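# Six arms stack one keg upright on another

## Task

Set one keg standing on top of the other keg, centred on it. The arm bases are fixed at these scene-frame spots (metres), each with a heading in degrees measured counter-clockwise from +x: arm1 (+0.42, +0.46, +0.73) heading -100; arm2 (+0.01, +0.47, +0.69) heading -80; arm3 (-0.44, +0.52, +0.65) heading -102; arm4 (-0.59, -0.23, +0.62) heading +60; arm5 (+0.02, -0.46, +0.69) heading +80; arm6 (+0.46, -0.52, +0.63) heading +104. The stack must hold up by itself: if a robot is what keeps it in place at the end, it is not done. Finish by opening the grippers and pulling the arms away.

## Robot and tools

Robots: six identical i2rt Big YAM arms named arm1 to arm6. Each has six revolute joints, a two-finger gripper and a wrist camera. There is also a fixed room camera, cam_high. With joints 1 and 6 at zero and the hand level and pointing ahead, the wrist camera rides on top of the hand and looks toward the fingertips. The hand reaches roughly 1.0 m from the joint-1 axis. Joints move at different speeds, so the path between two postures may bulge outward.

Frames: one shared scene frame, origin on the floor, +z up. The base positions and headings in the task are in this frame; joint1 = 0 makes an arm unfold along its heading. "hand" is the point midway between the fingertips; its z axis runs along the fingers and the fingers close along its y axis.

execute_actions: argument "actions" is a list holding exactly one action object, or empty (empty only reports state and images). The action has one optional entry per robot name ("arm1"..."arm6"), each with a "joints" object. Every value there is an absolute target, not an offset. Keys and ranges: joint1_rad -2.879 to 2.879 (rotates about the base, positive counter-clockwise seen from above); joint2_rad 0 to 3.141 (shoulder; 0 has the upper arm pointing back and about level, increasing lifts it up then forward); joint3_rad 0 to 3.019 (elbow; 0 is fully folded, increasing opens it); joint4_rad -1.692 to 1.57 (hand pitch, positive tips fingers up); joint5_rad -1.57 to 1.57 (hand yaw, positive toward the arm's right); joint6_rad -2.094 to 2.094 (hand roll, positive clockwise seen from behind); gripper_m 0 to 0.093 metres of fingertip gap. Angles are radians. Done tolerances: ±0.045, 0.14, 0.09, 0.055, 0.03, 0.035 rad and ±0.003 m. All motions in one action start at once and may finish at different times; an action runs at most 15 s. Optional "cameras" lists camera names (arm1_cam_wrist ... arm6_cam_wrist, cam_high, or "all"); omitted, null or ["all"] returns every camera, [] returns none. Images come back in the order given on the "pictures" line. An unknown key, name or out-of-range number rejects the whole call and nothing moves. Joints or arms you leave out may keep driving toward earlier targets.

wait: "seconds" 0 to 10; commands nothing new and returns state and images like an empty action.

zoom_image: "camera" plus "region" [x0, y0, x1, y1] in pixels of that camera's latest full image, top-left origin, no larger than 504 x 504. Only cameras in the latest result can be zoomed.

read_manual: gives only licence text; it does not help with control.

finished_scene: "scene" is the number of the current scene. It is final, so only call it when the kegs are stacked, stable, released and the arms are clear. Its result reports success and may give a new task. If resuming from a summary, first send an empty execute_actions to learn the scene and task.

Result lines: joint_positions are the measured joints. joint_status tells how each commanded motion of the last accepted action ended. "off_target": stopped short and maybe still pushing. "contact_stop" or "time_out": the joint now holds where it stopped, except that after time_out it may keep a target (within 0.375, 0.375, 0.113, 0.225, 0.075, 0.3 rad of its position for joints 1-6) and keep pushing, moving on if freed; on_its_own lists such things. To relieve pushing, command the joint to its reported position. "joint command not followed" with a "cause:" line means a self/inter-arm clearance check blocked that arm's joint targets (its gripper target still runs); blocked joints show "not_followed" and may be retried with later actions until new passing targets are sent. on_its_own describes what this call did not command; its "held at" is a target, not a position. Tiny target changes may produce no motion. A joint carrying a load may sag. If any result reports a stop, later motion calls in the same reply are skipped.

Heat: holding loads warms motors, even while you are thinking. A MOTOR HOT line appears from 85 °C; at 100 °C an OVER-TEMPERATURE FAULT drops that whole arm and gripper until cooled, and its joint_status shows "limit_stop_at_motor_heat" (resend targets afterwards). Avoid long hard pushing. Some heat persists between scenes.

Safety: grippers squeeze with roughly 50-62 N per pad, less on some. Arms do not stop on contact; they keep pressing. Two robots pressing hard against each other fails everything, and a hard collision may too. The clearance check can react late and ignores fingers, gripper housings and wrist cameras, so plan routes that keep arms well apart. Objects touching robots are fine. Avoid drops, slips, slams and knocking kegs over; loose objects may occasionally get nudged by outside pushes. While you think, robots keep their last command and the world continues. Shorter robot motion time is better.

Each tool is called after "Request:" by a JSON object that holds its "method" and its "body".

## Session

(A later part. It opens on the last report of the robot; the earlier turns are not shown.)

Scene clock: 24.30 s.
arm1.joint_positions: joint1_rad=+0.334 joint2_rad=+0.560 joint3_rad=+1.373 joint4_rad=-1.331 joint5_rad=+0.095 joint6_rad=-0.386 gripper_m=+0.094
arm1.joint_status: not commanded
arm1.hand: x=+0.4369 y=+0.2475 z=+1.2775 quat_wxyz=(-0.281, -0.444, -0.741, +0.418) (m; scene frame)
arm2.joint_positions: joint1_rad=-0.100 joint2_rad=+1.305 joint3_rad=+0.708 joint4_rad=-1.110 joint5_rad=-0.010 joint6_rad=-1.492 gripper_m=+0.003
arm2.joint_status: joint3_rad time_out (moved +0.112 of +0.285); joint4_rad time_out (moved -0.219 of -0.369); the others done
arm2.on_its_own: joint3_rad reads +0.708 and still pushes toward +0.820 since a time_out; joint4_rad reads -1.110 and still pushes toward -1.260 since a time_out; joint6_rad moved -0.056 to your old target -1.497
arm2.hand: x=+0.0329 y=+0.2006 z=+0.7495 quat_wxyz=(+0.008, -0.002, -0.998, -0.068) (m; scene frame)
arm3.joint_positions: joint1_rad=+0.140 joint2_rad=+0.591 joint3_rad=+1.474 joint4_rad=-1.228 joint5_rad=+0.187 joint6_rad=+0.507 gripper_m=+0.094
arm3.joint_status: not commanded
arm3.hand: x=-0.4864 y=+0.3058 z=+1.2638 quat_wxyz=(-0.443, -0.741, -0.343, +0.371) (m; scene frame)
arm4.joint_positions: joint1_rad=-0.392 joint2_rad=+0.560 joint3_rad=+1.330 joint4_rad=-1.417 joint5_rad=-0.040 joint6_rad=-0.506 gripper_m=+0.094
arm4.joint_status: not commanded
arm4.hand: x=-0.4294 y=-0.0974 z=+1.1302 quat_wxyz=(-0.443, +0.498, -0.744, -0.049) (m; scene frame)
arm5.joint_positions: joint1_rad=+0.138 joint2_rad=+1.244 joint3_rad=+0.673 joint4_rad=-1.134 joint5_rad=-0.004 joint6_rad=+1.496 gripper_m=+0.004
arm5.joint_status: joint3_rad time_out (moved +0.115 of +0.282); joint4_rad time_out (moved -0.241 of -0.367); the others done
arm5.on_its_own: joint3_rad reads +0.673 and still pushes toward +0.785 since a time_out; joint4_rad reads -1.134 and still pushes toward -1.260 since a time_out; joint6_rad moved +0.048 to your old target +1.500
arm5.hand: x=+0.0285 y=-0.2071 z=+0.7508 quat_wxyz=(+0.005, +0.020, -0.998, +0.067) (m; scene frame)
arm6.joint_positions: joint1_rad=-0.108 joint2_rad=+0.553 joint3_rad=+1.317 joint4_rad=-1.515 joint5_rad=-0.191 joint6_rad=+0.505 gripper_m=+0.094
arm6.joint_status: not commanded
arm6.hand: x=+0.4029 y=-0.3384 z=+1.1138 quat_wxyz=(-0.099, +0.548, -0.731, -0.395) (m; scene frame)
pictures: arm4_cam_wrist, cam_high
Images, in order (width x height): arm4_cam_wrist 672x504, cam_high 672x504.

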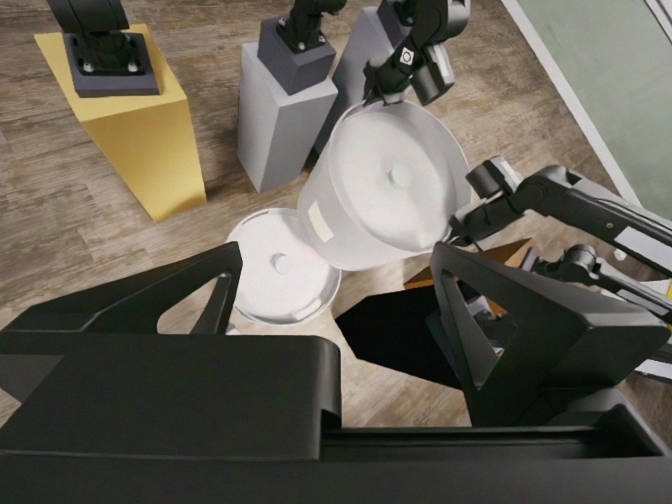

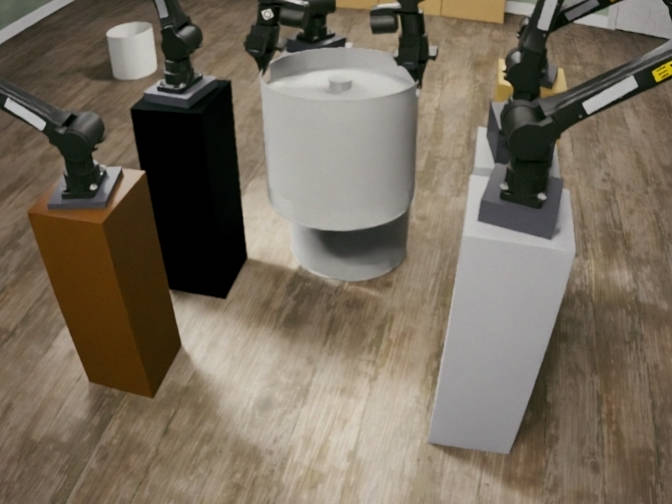

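Request:
{"method": "execute_actions", "body": {"actions": [{"arm2":{"joints":{"joint1_rad":-0.716,"joint2_rad":1.365,"joint3_rad":1.05,"joint4_rad":-1.26,"joint6_rad":-2.09}},"arm5":{"joints":{"joint1_rad":0.904,"joint2_rad":1.22,"joint3_rad":0.875,"joint4_rad":-1.26,"joint6_rad":2.09}}}], "cameras": ["cam_high","arm4_cam_wrist","arm3_cam_wrist","arm6_cam_wrist"]}}

Scene clock: 26.57 s.
arm1.joint_positions: joint1_rad=+0.334 joint2_rad=+0.560 joint3_rad=+1.373 joint4_rad=-1.331 joint5_rad=+0.095 joint6_rad=-0.386 gripper_m=+0.094
arm1.joint_status: not commanded
arm1.hand: x=+0.4369 y=+0.2475 z=+1.2775 quat_wxyz=(-0.281, -0.444, -0.741, +0.418) (m; scene frame)
arm2.joint_positions: joint1_rad=-0.727 joint2_rad=+1.369 joint3_rad=+1.025 joint4_rad=-1.248 joint5_rad=+0.002 joint6_rad=-2.080 gripper_m=+0.000
arm2.joint_status: all done
arm2.hand: x=-0.1803 y=+0.1578 z=+0.8380 quat_wxyz=(+0.004, -0.021, -1.000, -0.010) (m; scene frame)
arm3.joint_positions: joint1_rad=+0.140 joint2_rad=+0.591 joint3_rad=+1.474 joint4_rad=-1.228 joint5_rad=+0.187 joint6_rad=+0.507 gripper_m=+0.094
arm3.joint_status: not commanded
arm3.hand: x=-0.4864 y=+0.3058 z=+1.2638 quat_wxyz=(-0.443, -0.741, -0.343, +0.371) (m; scene frame)
arm4.joint_positions: joint1_rad=-0.392 joint2_rad=+0.560 joint3_rad=+1.330 joint4_rad=-1.417 joint5_rad=-0.040 joint6_rad=-0.506 gripper_m=+0.094
arm4.joint_status: not commanded
arm4.hand: x=-0.4294 y=-0.0974 z=+1.1302 quat_wxyz=(-0.443, +0.498, -0.744, -0.049) (m; scene frame)
arm5.joint_positions: joint1_rad=+0.901 joint2_rad=+1.203 joint3_rad=+0.847 joint4_rad=-1.252 joint5_rad=+0.002 joint6_rad=+2.076 gripper_m=+0.001
arm5.joint_status: all done
arm5.hand: x=-0.1779 y=-0.2371 z=+0.8195 quat_wxyz=(-0.011, +0.111, -0.994, +0.014) (m; scene frame)
arm6.joint_positions: joint1_rad=-0.108 joint2_rad=+0.553 joint3_rad=+1.317 joint4_rad=-1.515 joint5_rad=-0.191 joint6_rad=+0.505 gripper_m=+0.094
arm6.joint_status: not commanded
arm6.hand: x=+0.4029 y=-0.3384 z=+1.1138 quat_wxyz=(-0.099, +0.548, -0.731, -0.395) (m; scene frame)
pictures: arm3_cam_wrist, arm4_cam_wrist, arm6_cam_wrist, cam_high
Images, in order (width x height): arm3_cam_wrist 672x504, arm4_cam_wrist 672x504, arm6_cam_wrist 672x504, cam_high 672x504.

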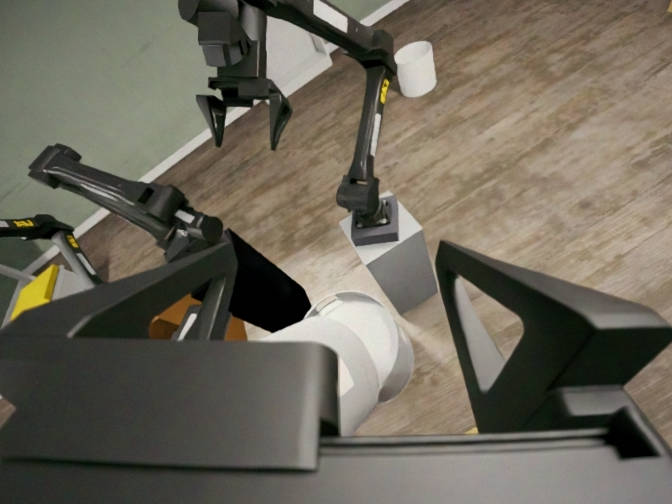

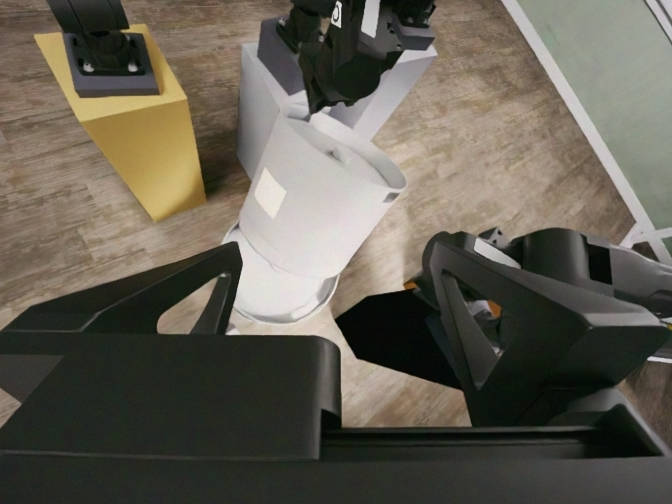

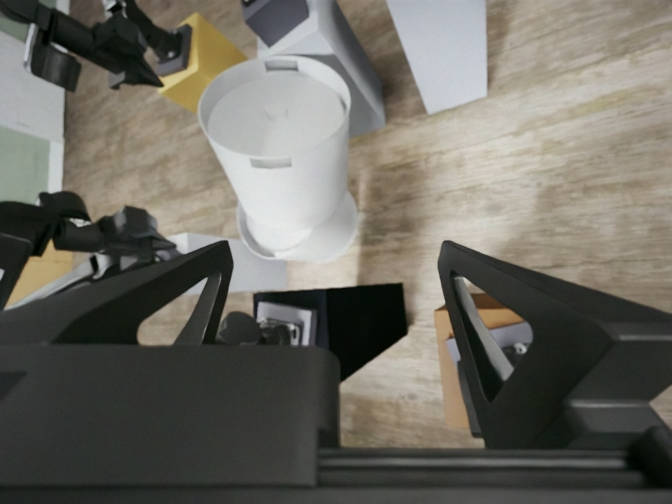

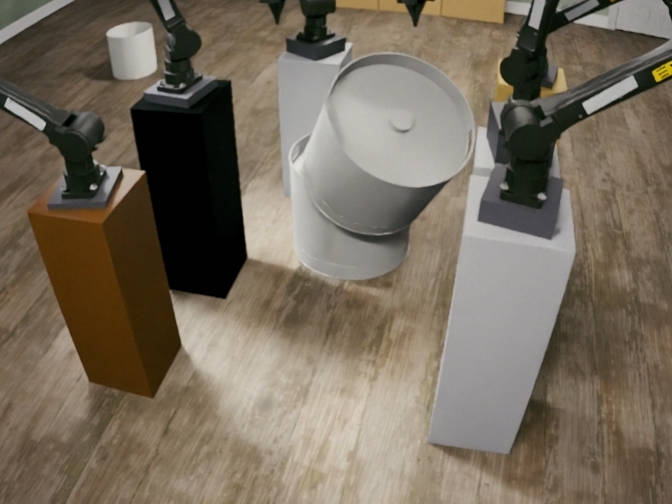

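Slipped. Check how it settles.

Request:
{"method": "execute_actions", "body": {"actions": []}}

Scene clock: 26.70 s.
arm1.joint_positions: joint1_rad=+0.334 joint2_rad=+0.560 joint3_rad=+1.373 joint4_rad=-1.331 joint5_rad=+0.095 joint6_rad=-0.386 gripper_m=+0.094
arm1.joint_status: not commanded
arm1.hand: x=+0.4369 y=+0.2475 z=+1.2775 quat_wxyz=(-0.281, -0.444, -0.741, +0.418) (m; scene frame)
arm2.joint_positions: joint1_rad=-0.727 joint2_rad=+1.369 joint3_rad=+1.025 joint4_rad=-1.248 joint5_rad=+0.002 joint6_rad=-2.080 gripper_m=+0.000
arm2.joint_status: all done
arm2.hand: x=-0.1803 y=+0.1578 z=+0.8380 quat_wxyz=(+0.004, -0.021, -1.000, -0.010) (m; scene frame)
arm3.joint_positions: joint1_rad=+0.140 joint2_rad=+0.591 joint3_rad=+1.474 joint4_rad=-1.228 joint5_rad=+0.187 joint6_rad=+0.507 gripper_m=+0.094
arm3.joint_status: not commanded
arm3.hand: x=-0.4864 y=+0.3058 z=+1.2638 quat_wxyz=(-0.443, -0.741, -0.343, +0.371) (m; scene frame)
arm4.joint_positions: joint1_rad=-0.392 joint2_rad=+0.560 joint3_rad=+1.330 joint4_rad=-1.417 joint5_rad=-0.040 joint6_rad=-0.506 gripper_m=+0.094
arm4.joint_status: not commanded
arm4.hand: x=-0.4294 y=-0.0974 z=+1.1302 quat_wxyz=(-0.443, +0.498, -0.744, -0.049) (m; scene frame)
arm5.joint_positions: joint1_rad=+0.901 joint2_rad=+1.203 joint3_rad=+0.847 joint4_rad=-1.252 joint5_rad=+0.002 joint6_rad=+2.076 gripper_m=+0.001
arm5.joint_status: all done
arm5.hand: x=-0.1779 y=-0.2371 z=+0.8195 quat_wxyz=(-0.011, +0.111, -0.994, +0.014) (m; scene frame)
arm6.joint_positions: joint1_rad=-0.108 joint2_rad=+0.553 joint3_rad=+1.317 joint4_rad=-1.515 joint5_rad=-0.191 joint6_rad=+0.505 gripper_m=+0.094
arm6.joint_status: not commanded
arm6.hand: x=+0.4029 y=-0.3384 z=+1.1138 quat_wxyz=(-0.099, +0.548, -0.731, -0.395) (m; scene frame)
pictures: arm1_cam_wrist, arm2_cam_wrist, arm3_cam_wrist, arm4_cam_wrist, arm5_cam_wrist, arm6_cam_wrist, cam_high
Images, in order (width x height): arm1_cam_wrist 672x504, arm2_cam_wrist 672x504, arm3_cam_wrist 672x504, arm4_cam_wrist 672x504, arm5_cam_wrist 672x504, arm6_cam_wrist 672x504, cam_high 672x504.

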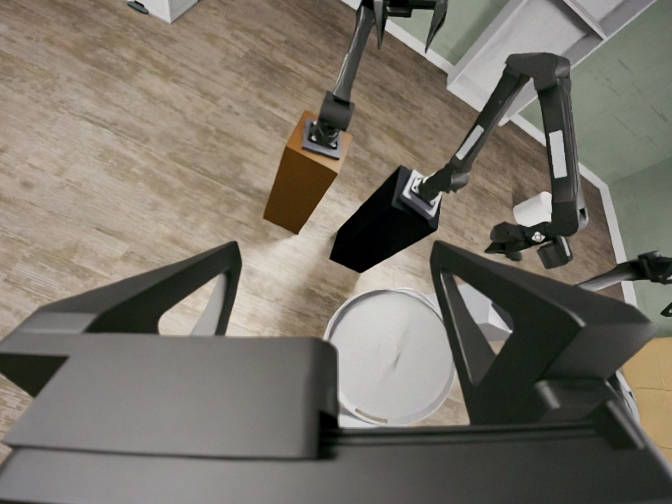

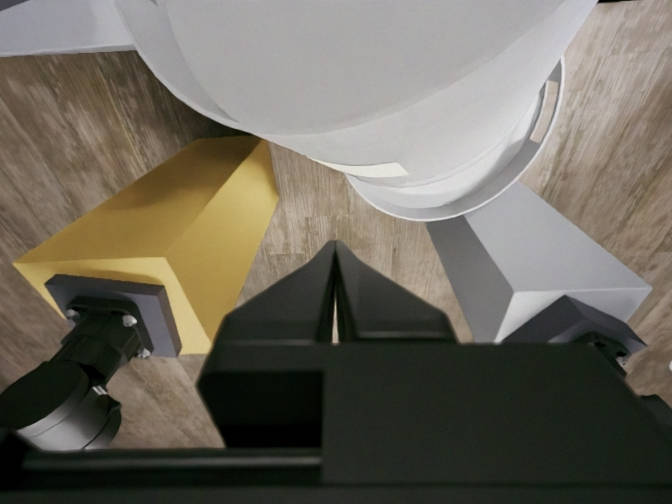

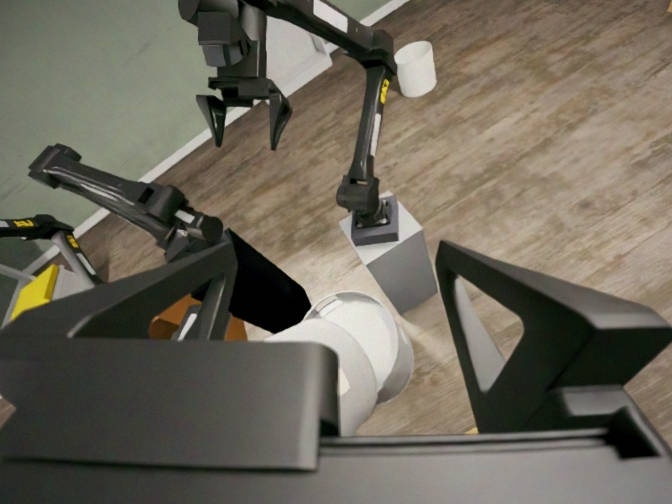

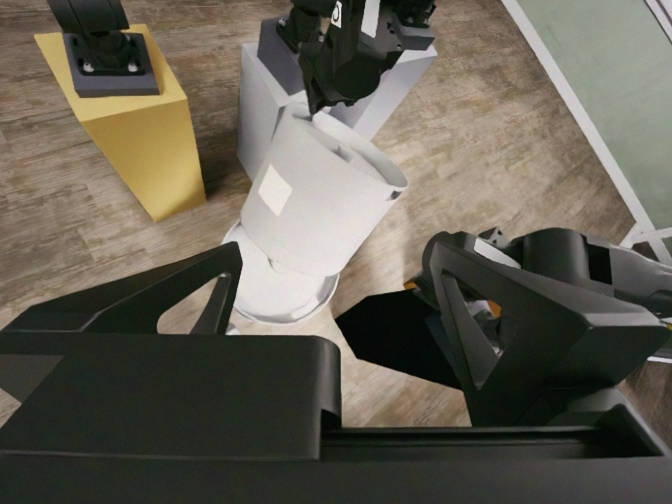

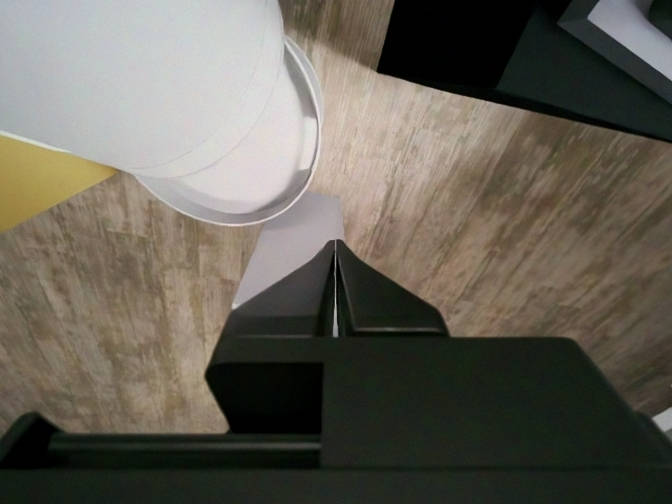

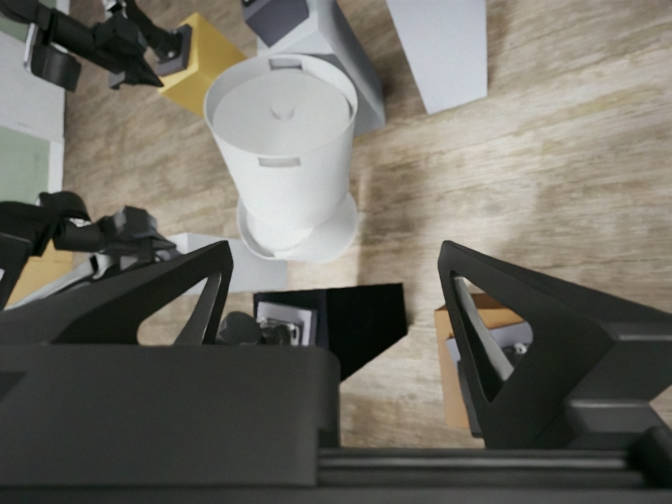

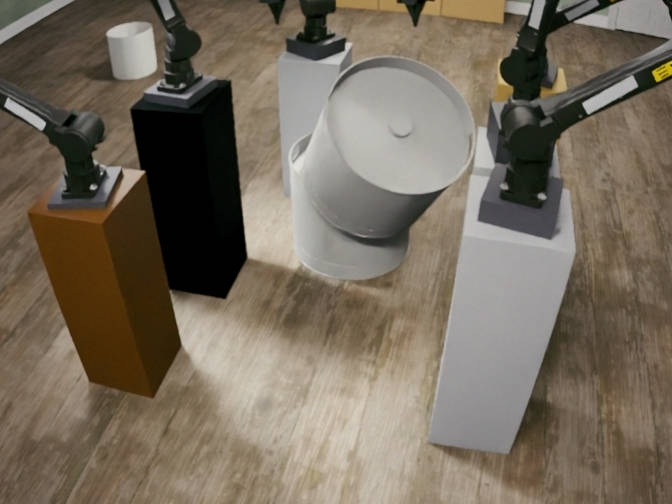

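Request:
{"method": "wait", "body": {"seconds": 3}}

Scene clock: 29.77 s.
arm1.joint_positions: joint1_rad=+0.334 joint2_rad=+0.560 joint3_rad=+1.373 joint4_rad=-1.331 joint5_rad=+0.095 joint6_rad=-0.386 gripper_m=+0.094
arm1.joint_status: not commanded
arm1.hand: x=+0.4369 y=+0.2475 z=+1.2775 quat_wxyz=(-0.281, -0.444, -0.741, +0.418) (m; scene frame)
arm2.joint_positions: joint1_rad=-0.727 joint2_rad=+1.369 joint3_rad=+1.025 joint4_rad=-1.248 joint5_rad=+0.002 joint6_rad=-2.080 gripper_m=+0.000
arm2.joint_status: all done
arm2.hand: x=-0.1803 y=+0.1578 z=+0.8380 quat_wxyz=(+0.004, -0.021, -1.000, -0.010) (m; scene frame)
arm3.joint_positions: joint1_rad=+0.140 joint2_rad=+0.591 joint3_rad=+1.474 joint4_rad=-1.228 joint5_rad=+0.187 joint6_rad=+0.507 gripper_m=+0.094
arm3.joint_status: not commanded
arm3.hand: x=-0.4864 y=+0.3058 z=+1.2638 quat_wxyz=(-0.443, -0.741, -0.343, +0.371) (m; scene frame)
arm4.joint_positions: joint1_rad=-0.392 joint2_rad=+0.560 joint3_rad=+1.330 joint4_rad=-1.417 joint5_rad=-0.040 joint6_rad=-0.506 gripper_m=+0.094
arm4.joint_status: not commanded
arm4.hand: x=-0.4294 y=-0.0974 z=+1.1302 quat_wxyz=(-0.443, +0.498, -0.744, -0.049) (m; scene frame)
arm5.joint_positions: joint1_rad=+0.901 joint2_rad=+1.203 joint3_rad=+0.847 joint4_rad=-1.252 joint5_rad=+0.002 joint6_rad=+2.076 gripper_m=+0.001
arm5.joint_status: all done
arm5.hand: x=-0.1779 y=-0.2371 z=+0.8195 quat_wxyz=(-0.011, +0.111, -0.994, +0.014) (m; scene frame)
arm6.joint_positions: joint1_rad=-0.108 joint2_rad=+0.553 joint3_rad=+1.317 joint4_rad=-1.515 joint5_rad=-0.191 joint6_rad=+0.505 gripper_m=+0.094
arm6.joint_status: not commanded
arm6.hand: x=+0.4029 y=-0.3384 z=+1.1138 quat_wxyz=(-0.099, +0.548, -0.731, -0.395) (m; scene frame)
wait: 3.00 s; at rest by 0.20 s
pictures: arm1_cam_wrist, arm2_cam_wrist, arm3_cam_wrist, arm4_cam_wrist, arm5_cam_wrist, arm6_cam_wrist, cam_high
Images, in order (width x height): arm1_cam_wrist 672x504, arm2_cam_wrist 672x504, arm3_cam_wrist 672x504, arm4_cam_wrist 672x504, arm5_cam_wrist 672x504, arm6_cam_wrist 672x504, cam_high 672x504.

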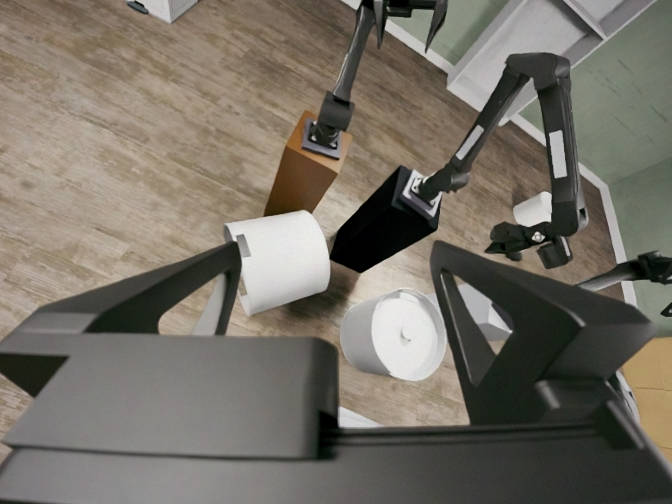

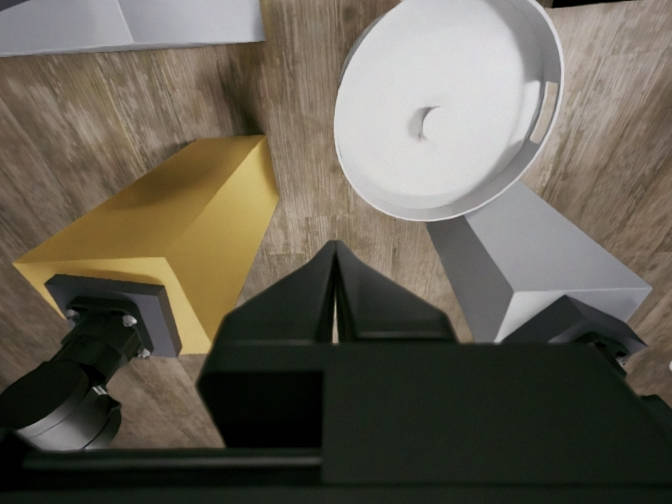

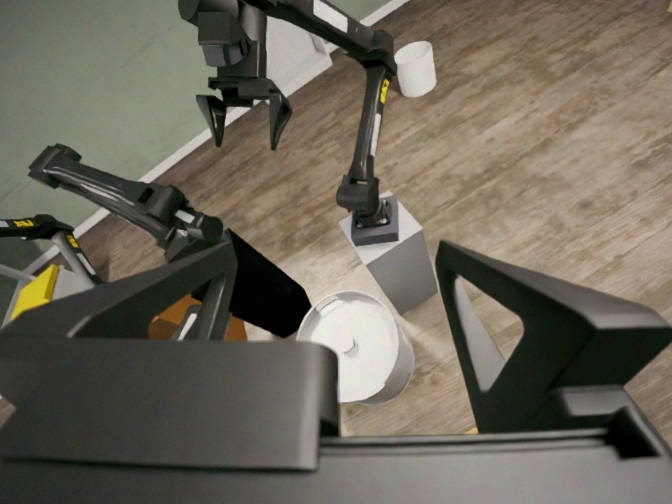

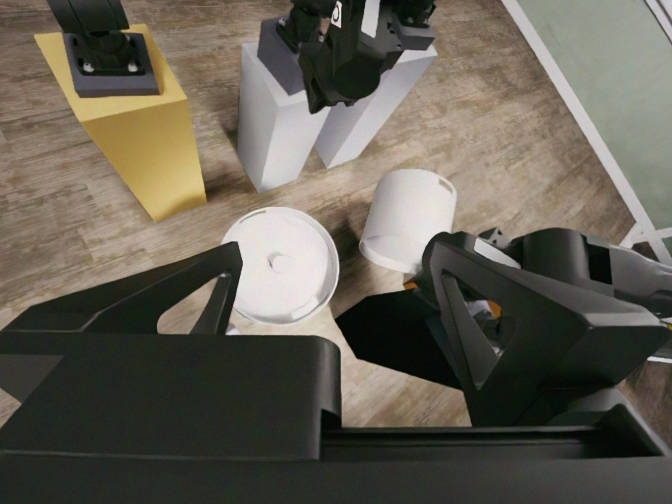

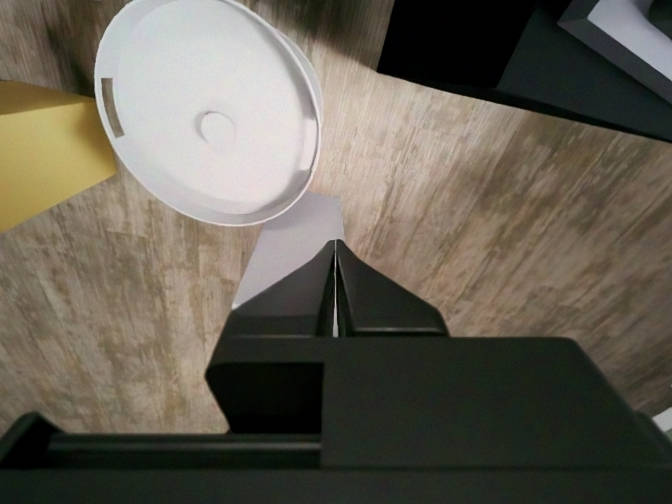

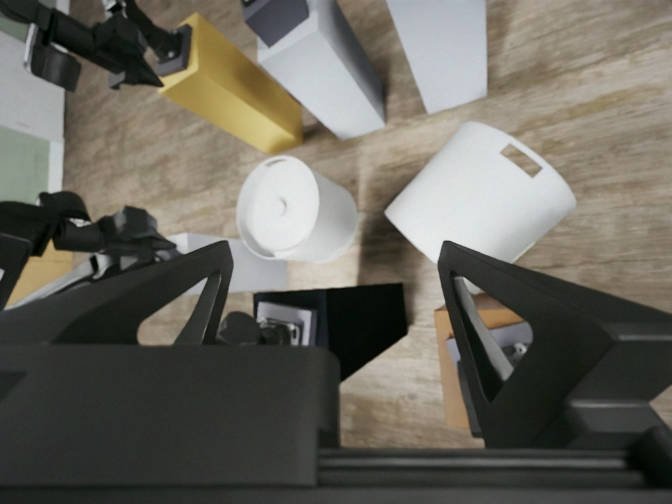

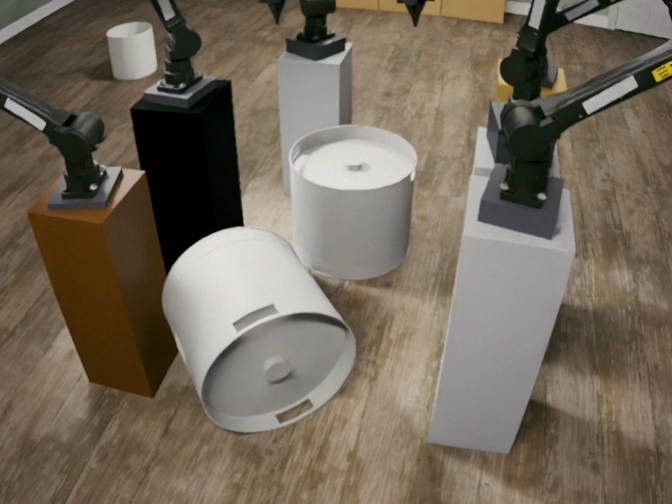

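Request:
{"method": "execute_actions", "body": {"actions": [{"arm6":{"joints":{"joint1_rad":-0.34,"joint2_rad":1.747,"joint3_rad":0.95,"joint4_rad":-0.773,"joint5_rad":0,"joint6_rad":-0.62}},"arm2":{"joints":{"gripper_m":0.09}},"arm5":{"joints":{"gripper_m":0.09}}}], "cameras": ["cam_high","arm6_cam_wrist"]}}

Scene clock: 32.10 s.
arm1.joint_positions: joint1_rad=+0.334 joint2_rad=+0.560 joint3_rad=+1.373 joint4_rad=-1.331 joint5_rad=+0.095 joint6_rad=-0.386 gripper_m=+0.094
arm1.joint_status: not commanded
arm1.hand: x=+0.4369 y=+0.2475 z=+1.2775 quat_wxyz=(-0.281, -0.444, -0.741, +0.418) (m; scene frame)
arm2.joint_positions: joint1_rad=-0.727 joint2_rad=+1.369 joint3_rad=+1.025 joint4_rad=-1.248 joint5_rad=+0.002 joint6_rad=-2.081 gripper_m=+0.090
arm2.joint_status: all done
arm2.hand: x=-0.1803 y=+0.1578 z=+0.8380 quat_wxyz=(+0.004, -0.020, -1.000, -0.010) (m; scene frame)
arm3.joint_positions: joint1_rad=+0.140 joint2_rad=+0.591 joint3_rad=+1.474 joint4_rad=-1.228 joint5_rad=+0.187 joint6_rad=+0.507 gripper_m=+0.094
arm3.joint_status: not commanded
arm3.hand: x=-0.4864 y=+0.3058 z=+1.2638 quat_wxyz=(-0.443, -0.741, -0.343, +0.371) (m; scene frame)
arm4.joint_positions: joint1_rad=-0.392 joint2_rad=+0.560 joint3_rad=+1.330 joint4_rad=-1.417 joint5_rad=-0.040 joint6_rad=-0.506 gripper_m=+0.094
arm4.joint_status: not commanded
arm4.hand: x=-0.4294 y=-0.0974 z=+1.1302 quat_wxyz=(-0.443, +0.498, -0.744, -0.049) (m; scene frame)
arm5.joint_positions: joint1_rad=+0.901 joint2_rad=+1.203 joint3_rad=+0.847 joint4_rad=-1.252 joint5_rad=+0.002 joint6_rad=+2.076 gripper_m=+0.090
arm5.joint_status: all done
arm5.hand: x=-0.1779 y=-0.2371 z=+0.8195 quat_wxyz=(-0.011, +0.111, -0.994, +0.014) (m; scene frame)
arm6.joint_positions: joint1_rad=-0.337 joint2_rad=+1.748 joint3_rad=+0.951 joint4_rad=-0.792 joint5_rad=-0.003 joint6_rad=-0.611 gripper_m=+0.094
arm6.joint_status: all done
arm6.hand: x=+0.4973 y=-0.1039 z=+0.6000 quat_wxyz=(+0.009, +0.865, -0.501, +0.001) (m; scene frame)
pictures: arm6_cam_wrist, cam_high
Images, in order (width x height): arm6_cam_wrist 672x504, cam_high 672x504.

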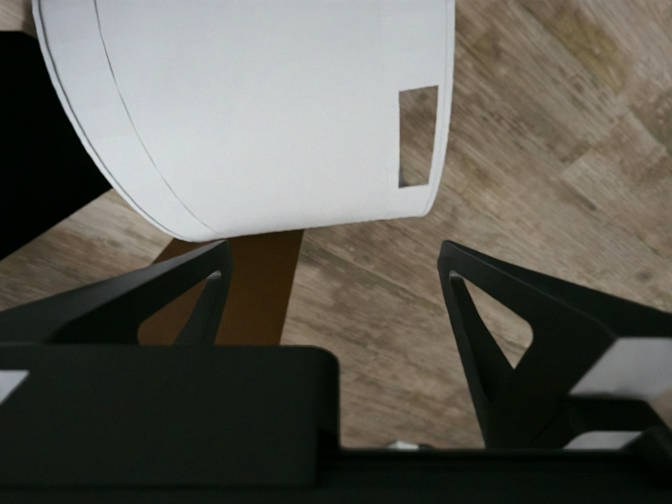

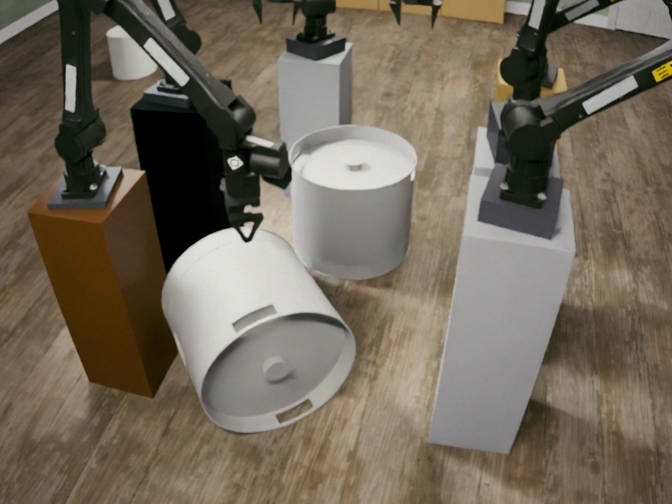

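Request:
{"method": "execute_actions", "body": {"actions": [{"arm6":{"joints":{"joint1_rad":-0.541,"joint2_rad":2.168,"joint3_rad":1.134,"joint4_rad":-0.53,"joint6_rad":-0.83,"gripper_m":0.06}}}], "cameras": ["cam_high","arm6_cam_wrist"]}}

Scene clock: 33.70 s.
arm1.joint_positions: joint1_rad=+0.334 joint2_rad=+0.560 joint3_rad=+1.373 joint4_rad=-1.331 joint5_rad=+0.095 joint6_rad=-0.386 gripper_m=+0.094
arm1.joint_status: not commanded
arm1.hand: x=+0.4369 y=+0.2475 z=+1.2775 quat_wxyz=(-0.281, -0.444, -0.741, +0.418) (m; scene frame)
arm2.joint_positions: joint1_rad=-0.727 joint2_rad=+1.369 joint3_rad=+1.025 joint4_rad=-1.248 joint5_rad=+0.002 joint6_rad=-2.081 gripper_m=+0.090
arm2.joint_status: not commanded
arm2.hand: x=-0.1803 y=+0.1578 z=+0.8380 quat_wxyz=(+0.004, -0.020, -1.000, -0.010) (m; scene frame)
arm3.joint_positions: joint1_rad=+0.140 joint2_rad=+0.591 joint3_rad=+1.474 joint4_rad=-1.228 joint5_rad=+0.187 joint6_rad=+0.507 gripper_m=+0.094
arm3.joint_status: not commanded
arm3.hand: x=-0.4864 y=+0.3058 z=+1.2638 quat_wxyz=(-0.443, -0.741, -0.343, +0.371) (m; scene frame)
arm4.joint_positions: joint1_rad=-0.392 joint2_rad=+0.560 joint3_rad=+1.330 joint4_rad=-1.417 joint5_rad=-0.040 joint6_rad=-0.506 gripper_m=+0.094
arm4.joint_status: not commanded
arm4.hand: x=-0.4294 y=-0.0974 z=+1.1302 quat_wxyz=(-0.443, +0.498, -0.744, -0.049) (m; scene frame)
arm5.joint_positions: joint1_rad=+0.901 joint2_rad=+1.203 joint3_rad=+0.847 joint4_rad=-1.252 joint5_rad=+0.002 joint6_rad=+2.076 gripper_m=+0.090
arm5.joint_status: not commanded
arm5.hand: x=-0.1779 y=-0.2371 z=+0.8195 quat_wxyz=(-0.011, +0.111, -0.994, +0.014) (m; scene frame)
arm6.joint_positions: joint1_rad=-0.546 joint2_rad=+2.173 joint3_rad=+1.127 joint4_rad=-0.544 joint5_rad=-0.001 joint6_rad=-0.821 gripper_m=+0.060
arm6.joint_status: all done
arm6.hand: x=+0.6009 y=-0.0619 z=+0.4558 quat_wxyz=(+0.009, +0.866, -0.500, +0.000) (m; scene frame)
pictures: arm6_cam_wrist, cam_high
Images, in order (width x height): arm6_cam_wrist 672x504, cam_high 672x504.

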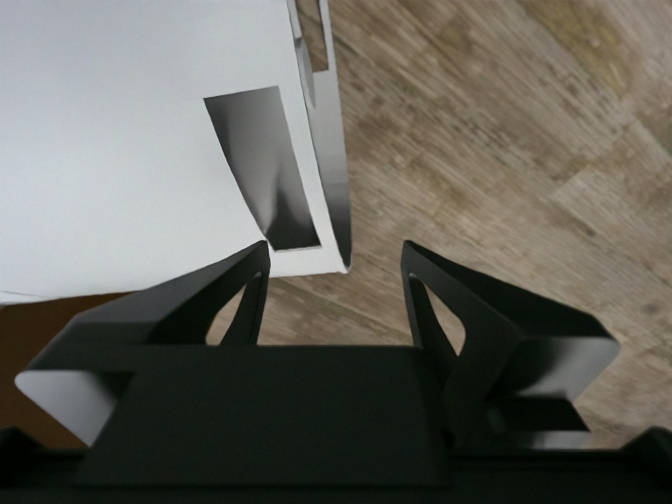

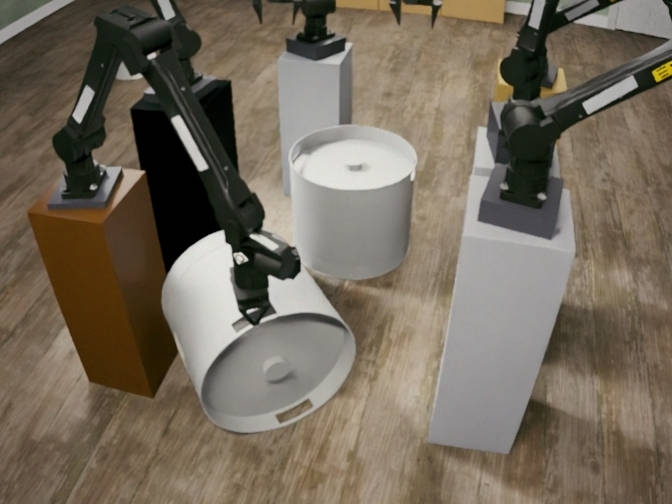

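Request:
{"method": "execute_actions", "body": {"actions": [{"arm6":{"joints":{"joint1_rad":-0.52,"joint2_rad":2.385,"joint3_rad":1.21,"joint4_rad":-0.38,"joint6_rad":-0.81,"gripper_m":0.07}}}], "cameras": ["cam_high","arm6_cam_wrist"]}}

Request:
{"method": "execute_actions", "body": {"actions": [{"arm6":{"joints":{"gripper_m":0.0}}}], "cameras": ["cam_high","arm6_cam_wrist"]}}

Scene clock: 35.00 s.
arm1.joint_positions: joint1_rad=+0.334 joint2_rad=+0.560 joint3_rad=+1.373 joint4_rad=-1.331 joint5_rad=+0.095 joint6_rad=-0.386 gripper_m=+0.094
arm1.joint_status: not commanded
arm1.hand: x=+0.4369 y=+0.2475 z=+1.2775 quat_wxyz=(-0.281, -0.444, -0.741, +0.418) (m; scene frame)
arm2.joint_positions: joint1_rad=-0.727 joint2_rad=+1.369 joint3_rad=+1.025 joint4_rad=-1.248 joint5_rad=+0.002 joint6_rad=-2.081 gripper_m=+0.090
arm2.joint_status: not commanded
arm2.hand: x=-0.1803 y=+0.1578 z=+0.8380 quat_wxyz=(+0.004, -0.020, -1.000, -0.010) (m; scene frame)
arm3.joint_positions: joint1_rad=+0.140 joint2_rad=+0.591 joint3_rad=+1.474 joint4_rad=-1.228 joint5_rad=+0.187 joint6_rad=+0.507 gripper_m=+0.094
arm3.joint_status: not commanded
arm3.hand: x=-0.4864 y=+0.3058 z=+1.2638 quat_wxyz=(-0.443, -0.741, -0.343, +0.371) (m; scene frame)
arm4.joint_positions: joint1_rad=-0.392 joint2_rad=+0.560 joint3_rad=+1.330 joint4_rad=-1.417 joint5_rad=-0.040 joint6_rad=-0.506 gripper_m=+0.094
arm4.joint_status: not commanded
arm4.hand: x=-0.4294 y=-0.0974 z=+1.1302 quat_wxyz=(-0.443, +0.498, -0.744, -0.049) (m; scene frame)
arm5.joint_positions: joint1_rad=+0.901 joint2_rad=+1.203 joint3_rad=+0.847 joint4_rad=-1.252 joint5_rad=+0.002 joint6_rad=+2.076 gripper_m=+0.090
arm5.joint_status: not commanded
arm5.hand: x=-0.1779 y=-0.2371 z=+0.8195 quat_wxyz=(-0.011, +0.111, -0.994, +0.014) (m; scene frame)
arm6.joint_positions: joint1_rad=-0.538 joint2_rad=+2.342 joint3_rad=+1.235 joint4_rad=-0.373 joint5_rad=+0.009 joint6_rad=-0.817 gripper_m=+0.070
arm6.joint_status: all done
arm6.hand: x=+0.6127 y=-0.0144 z=+0.3963 quat_wxyz=(-0.046, +0.866, -0.498, -0.007) (m; scene frame)
pictures: arm6_cam_wrist, cam_high
Images, in order (width x height): arm6_cam_wrist 672x504, cam_high 672x504.

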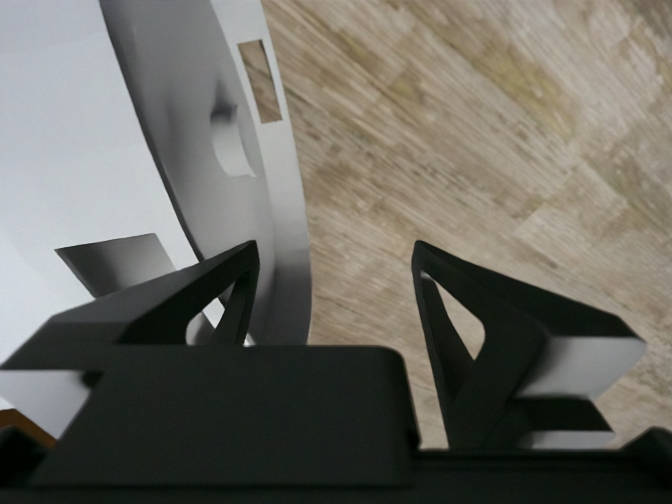

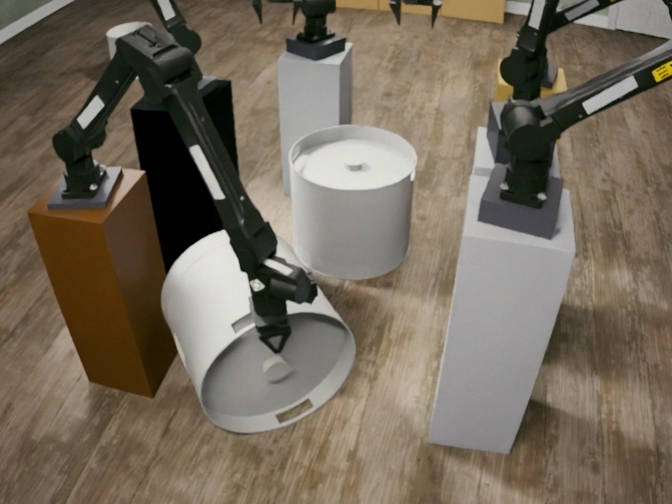

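Scene clock: 35.67 s.
arm1.joint_positions: joint1_rad=+0.334 joint2_rad=+0.560 joint3_rad=+1.373 joint4_rad=-1.331 joint5_rad=+0.095 joint6_rad=-0.386 gripper_m=+0.094
arm1.joint_status: not commanded
arm1.hand: x=+0.4369 y=+0.2475 z=+1.2775 quat_wxyz=(-0.281, -0.444, -0.741, +0.418) (m; scene frame)
arm2.joint_positions: joint1_rad=-0.727 joint2_rad=+1.369 joint3_rad=+1.025 joint4_rad=-1.248 joint5_rad=+0.002 joint6_rad=-2.081 gripper_m=+0.090
arm2.joint_status: not commanded
arm2.hand: x=-0.1803 y=+0.1578 z=+0.8380 quat_wxyz=(+0.004, -0.020, -1.000, -0.010) (m; scene frame)
arm3.joint_positions: joint1_rad=+0.140 joint2_rad=+0.591 joint3_rad=+1.474 joint4_rad=-1.228 joint5_rad=+0.187 joint6_rad=+0.507 gripper_m=+0.094
arm3.joint_status: not commanded
arm3.hand: x=-0.4864 y=+0.3058 z=+1.2638 quat_wxyz=(-0.443, -0.741, -0.343, +0.371) (m; scene frame)
arm4.joint_positions: joint1_rad=-0.392 joint2_rad=+0.560 joint3_rad=+1.330 joint4_rad=-1.417 joint5_rad=-0.040 joint6_rad=-0.506 gripper_m=+0.094
arm4.joint_status: not commanded
arm4.hand: x=-0.4294 y=-0.0974 z=+1.1302 quat_wxyz=(-0.443, +0.498, -0.744, -0.049) (m; scene frame)
arm5.joint_positions: joint1_rad=+0.901 joint2_rad=+1.203 joint3_rad=+0.847 joint4_rad=-1.252 joint5_rad=+0.002 joint6_rad=+2.076 gripper_m=+0.090
arm5.joint_status: not commanded
arm5.hand: x=-0.1779 y=-0.2371 z=+0.8195 quat_wxyz=(-0.011, +0.111, -0.994, +0.014) (m; scene frame)
arm6.joint_positions: joint1_rad=-0.528 joint2_rad=+2.376 joint3_rad=+1.212 joint4_rad=-0.373 joint5_rad=+0.003 joint6_rad=-0.817 gripper_m=+0.000
arm6.joint_status: all done
arm6.hand: x=+0.5995 y=-0.0382 z=+0.3753 quat_wxyz=(-0.017, +0.869, -0.494, -0.003) (m; scene frame)
pictures: arm6_cam_wrist, cam_high
Images, in order (width x height): arm6_cam_wrist 672x504, cam_high 672x504.

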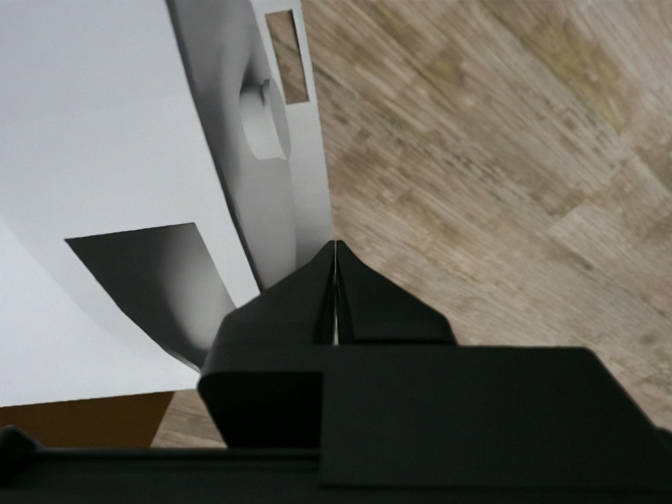

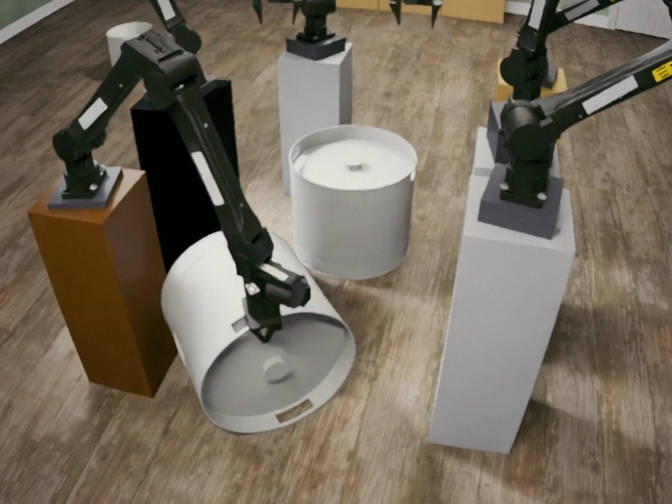

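Request:
{"method": "execute_actions", "body": {"actions": [{"arm6":{"joints":{"joint2_rad":2.164,"joint3_rad":1.075,"joint4_rad":-0.475}}}], "cameras": []}}

Request:
{"method": "execute_actions", "body": {"actions": [{"arm6":{"joints":{"joint1_rad":-0.505,"joint6_rad":-0.79,"gripper_m":0.07}}}], "cameras": ["arm6_cam_wrist"]}}

Request:
{"method": "execute_actions", "body": {"actions": [{"arm6":{"joints":{"joint2_rad":2.365,"joint3_rad":1.134,"joint4_rad":-0.335}}}], "cameras": ["arm6_cam_wrist","cam_high"]}}

Scene clock: 36.93 s.
arm1.joint_positions: joint1_rad=+0.334 joint2_rad=+0.560 joint3_rad=+1.373 joint4_rad=-1.331 joint5_rad=+0.095 joint6_rad=-0.386 gripper_m=+0.094
arm1.joint_status: not commanded
arm1.hand: x=+0.4369 y=+0.2475 z=+1.2775 quat_wxyz=(-0.281, -0.444, -0.741, +0.418) (m; scene frame)
arm2.joint_positions: joint1_rad=-0.727 joint2_rad=+1.369 joint3_rad=+1.025 joint4_rad=-1.248 joint5_rad=+0.002 joint6_rad=-2.081 gripper_m=+0.090
arm2.joint_status: not commanded
arm2.hand: x=-0.1803 y=+0.1578 z=+0.8380 quat_wxyz=(+0.004, -0.020, -1.000, -0.010) (m; scene frame)
arm3.joint_positions: joint1_rad=+0.140 joint2_rad=+0.591 joint3_rad=+1.474 joint4_rad=-1.228 joint5_rad=+0.187 joint6_rad=+0.507 gripper_m=+0.094
arm3.joint_status: not commanded
arm3.hand: x=-0.4864 y=+0.3058 z=+1.2638 quat_wxyz=(-0.443, -0.741, -0.343, +0.371) (m; scene frame)
arm4.joint_positions: joint1_rad=-0.392 joint2_rad=+0.560 joint3_rad=+1.330 joint4_rad=-1.417 joint5_rad=-0.040 joint6_rad=-0.506 gripper_m=+0.094
arm4.joint_status: not commanded
arm4.hand: x=-0.4294 y=-0.0974 z=+1.1302 quat_wxyz=(-0.443, +0.498, -0.744, -0.049) (m; scene frame)
arm5.joint_positions: joint1_rad=+0.901 joint2_rad=+1.203 joint3_rad=+0.847 joint4_rad=-1.252 joint5_rad=+0.002 joint6_rad=+2.076 gripper_m=+0.090
arm5.joint_status: not commanded
arm5.hand: x=-0.1779 y=-0.2371 z=+0.8195 quat_wxyz=(-0.011, +0.111, -0.994, +0.014) (m; scene frame)
arm6.joint_positions: joint1_rad=-0.529 joint2_rad=+2.148 joint3_rad=+1.080 joint4_rad=-0.457 joint5_rad=+0.003 joint6_rad=-0.818 gripper_m=+0.000
arm6.joint_status: all done
arm6.hand: x=+0.5945 y=-0.0583 z=+0.4583 quat_wxyz=(-0.023, +0.869, -0.495, -0.005) (m; scene frame)
pictures: none
No camera images: the call's "cameras" was empty. Leave "cameras" out to get every camera's image.

Scene clock: 37.60 s.
arm1.joint_positions: joint1_rad=+0.334 joint2_rad=+0.560 joint3_rad=+1.373 joint4_rad=-1.331 joint5_rad=+0.095 joint6_rad=-0.386 gripper_m=+0.094
arm1.joint_status: not commanded
arm1.hand: x=+0.4369 y=+0.2475 z=+1.2775 quat_wxyz=(-0.281, -0.444, -0.741, +0.418) (m; scene frame)
arm2.joint_positions: joint1_rad=-0.727 joint2_rad=+1.369 joint3_rad=+1.025 joint4_rad=-1.248 joint5_rad=+0.002 joint6_rad=-2.081 gripper_m=+0.090
arm2.joint_status: not commanded
arm2.hand: x=-0.1803 y=+0.1578 z=+0.8380 quat_wxyz=(+0.004, -0.020, -1.000, -0.010) (m; scene frame)
arm3.joint_positions: joint1_rad=+0.140 joint2_rad=+0.591 joint3_rad=+1.474 joint4_rad=-1.228 joint5_rad=+0.187 joint6_rad=+0.507 gripper_m=+0.094
arm3.joint_status: not commanded
arm3.hand: x=-0.4864 y=+0.3058 z=+1.2638 quat_wxyz=(-0.443, -0.741, -0.343, +0.371) (m; scene frame)
arm4.joint_positions: joint1_rad=-0.392 joint2_rad=+0.560 joint3_rad=+1.330 joint4_rad=-1.417 joint5_rad=-0.040 joint6_rad=-0.506 gripper_m=+0.094
arm4.joint_status: not commanded
arm4.hand: x=-0.4294 y=-0.0974 z=+1.1302 quat_wxyz=(-0.443, +0.498, -0.744, -0.049) (m; scene frame)
arm5.joint_positions: joint1_rad=+0.901 joint2_rad=+1.203 joint3_rad=+0.847 joint4_rad=-1.252 joint5_rad=+0.002 joint6_rad=+2.076 gripper_m=+0.090
arm5.joint_status: not commanded
arm5.hand: x=-0.1779 y=-0.2371 z=+0.8195 quat_wxyz=(-0.011, +0.111, -0.994, +0.014) (m; scene frame)
arm6.joint_positions: joint1_rad=-0.511 joint2_rad=+2.148 joint3_rad=+1.080 joint4_rad=-0.457 joint5_rad=+0.003 joint6_rad=-0.799 gripper_m=+0.070
arm6.joint_status: all done
arm6.hand: x=+0.5862 y=-0.0560 z=+0.4583 quat_wxyz=(-0.023, +0.869, -0.495, -0.005) (m; scene frame)
pictures: arm6_cam_wrist
Images, in order (width x height): arm6_cam_wrist 672x504.

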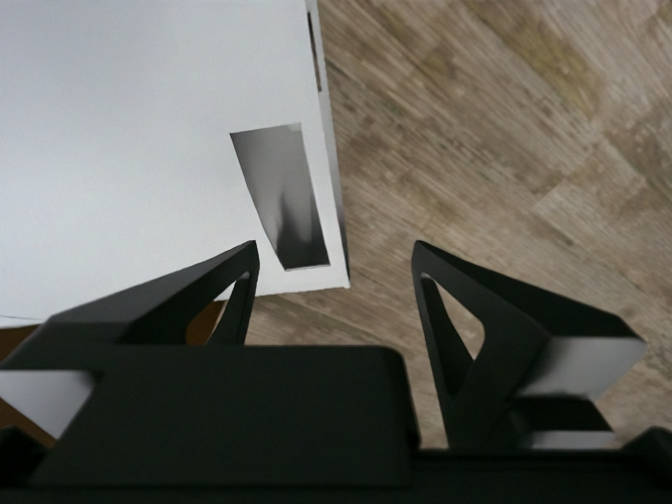

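Scene clock: 38.53 s.
arm1.joint_positions: joint1_rad=+0.334 joint2_rad=+0.560 joint3_rad=+1.373 joint4_rad=-1.331 joint5_rad=+0.095 joint6_rad=-0.386 gripper_m=+0.094
arm1.joint_status: not commanded
arm1.hand: x=+0.4369 y=+0.2475 z=+1.2775 quat_wxyz=(-0.281, -0.444, -0.741, +0.418) (m; scene frame)
arm2.joint_positions: joint1_rad=-0.727 joint2_rad=+1.369 joint3_rad=+1.025 joint4_rad=-1.248 joint5_rad=+0.002 joint6_rad=-2.081 gripper_m=+0.090
arm2.joint_status: not commanded
arm2.hand: x=-0.1803 y=+0.1578 z=+0.8380 quat_wxyz=(+0.004, -0.020, -1.000, -0.010) (m; scene frame)
arm3.joint_positions: joint1_rad=+0.140 joint2_rad=+0.591 joint3_rad=+1.474 joint4_rad=-1.228 joint5_rad=+0.187 joint6_rad=+0.507 gripper_m=+0.094
arm3.joint_status: not commanded
arm3.hand: x=-0.4864 y=+0.3058 z=+1.2638 quat_wxyz=(-0.443, -0.741, -0.343, +0.371) (m; scene frame)
arm4.joint_positions: joint1_rad=-0.392 joint2_rad=+0.560 joint3_rad=+1.330 joint4_rad=-1.417 joint5_rad=-0.040 joint6_rad=-0.506 gripper_m=+0.094
arm4.joint_status: not commanded
arm4.hand: x=-0.4294 y=-0.0974 z=+1.1302 quat_wxyz=(-0.443, +0.498, -0.744, -0.049) (m; scene frame)
arm5.joint_positions: joint1_rad=+0.901 joint2_rad=+1.203 joint3_rad=+0.847 joint4_rad=-1.252 joint5_rad=+0.002 joint6_rad=+2.076 gripper_m=+0.090
arm5.joint_status: not commanded
arm5.hand: x=-0.1779 y=-0.2371 z=+0.8195 quat_wxyz=(-0.011, +0.111, -0.994, +0.014) (m; scene frame)
arm6.joint_positions: joint1_rad=-0.519 joint2_rad=+2.342 joint3_rad=+1.143 joint4_rad=-0.336 joint5_rad=+0.010 joint6_rad=-0.799 gripper_m=+0.070
arm6.joint_status: all done
arm6.hand: x=+0.5910 y=-0.0565 z=+0.3807 quat_wxyz=(-0.018, +0.867, -0.499, -0.001) (m; scene frame)
pictures: arm6_cam_wrist, cam_high
Images, in order (width x height): arm6_cam_wrist 672x504, cam_high 672x504.

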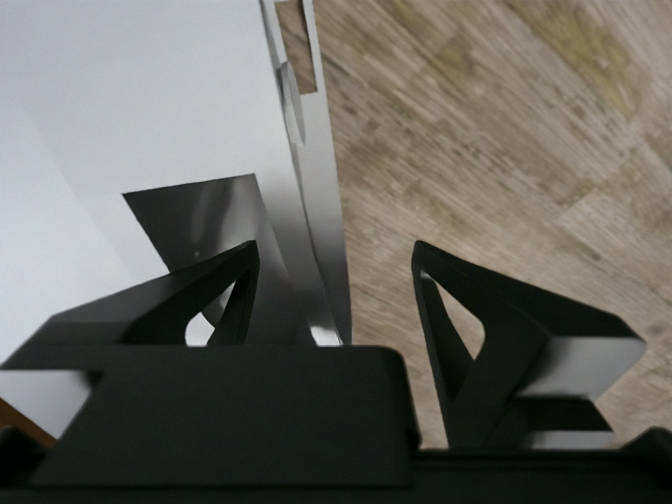

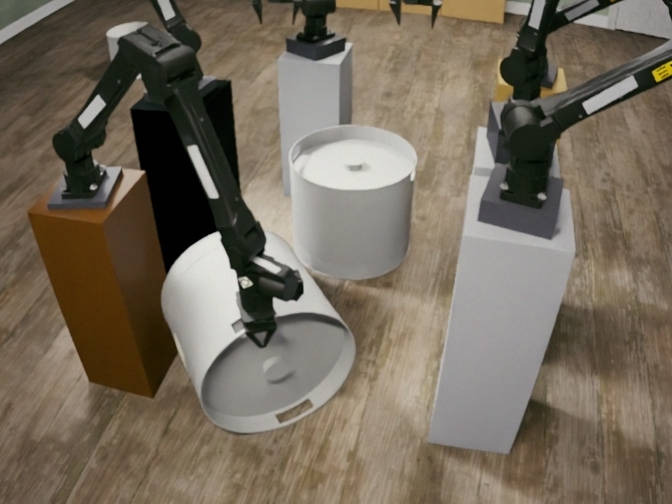

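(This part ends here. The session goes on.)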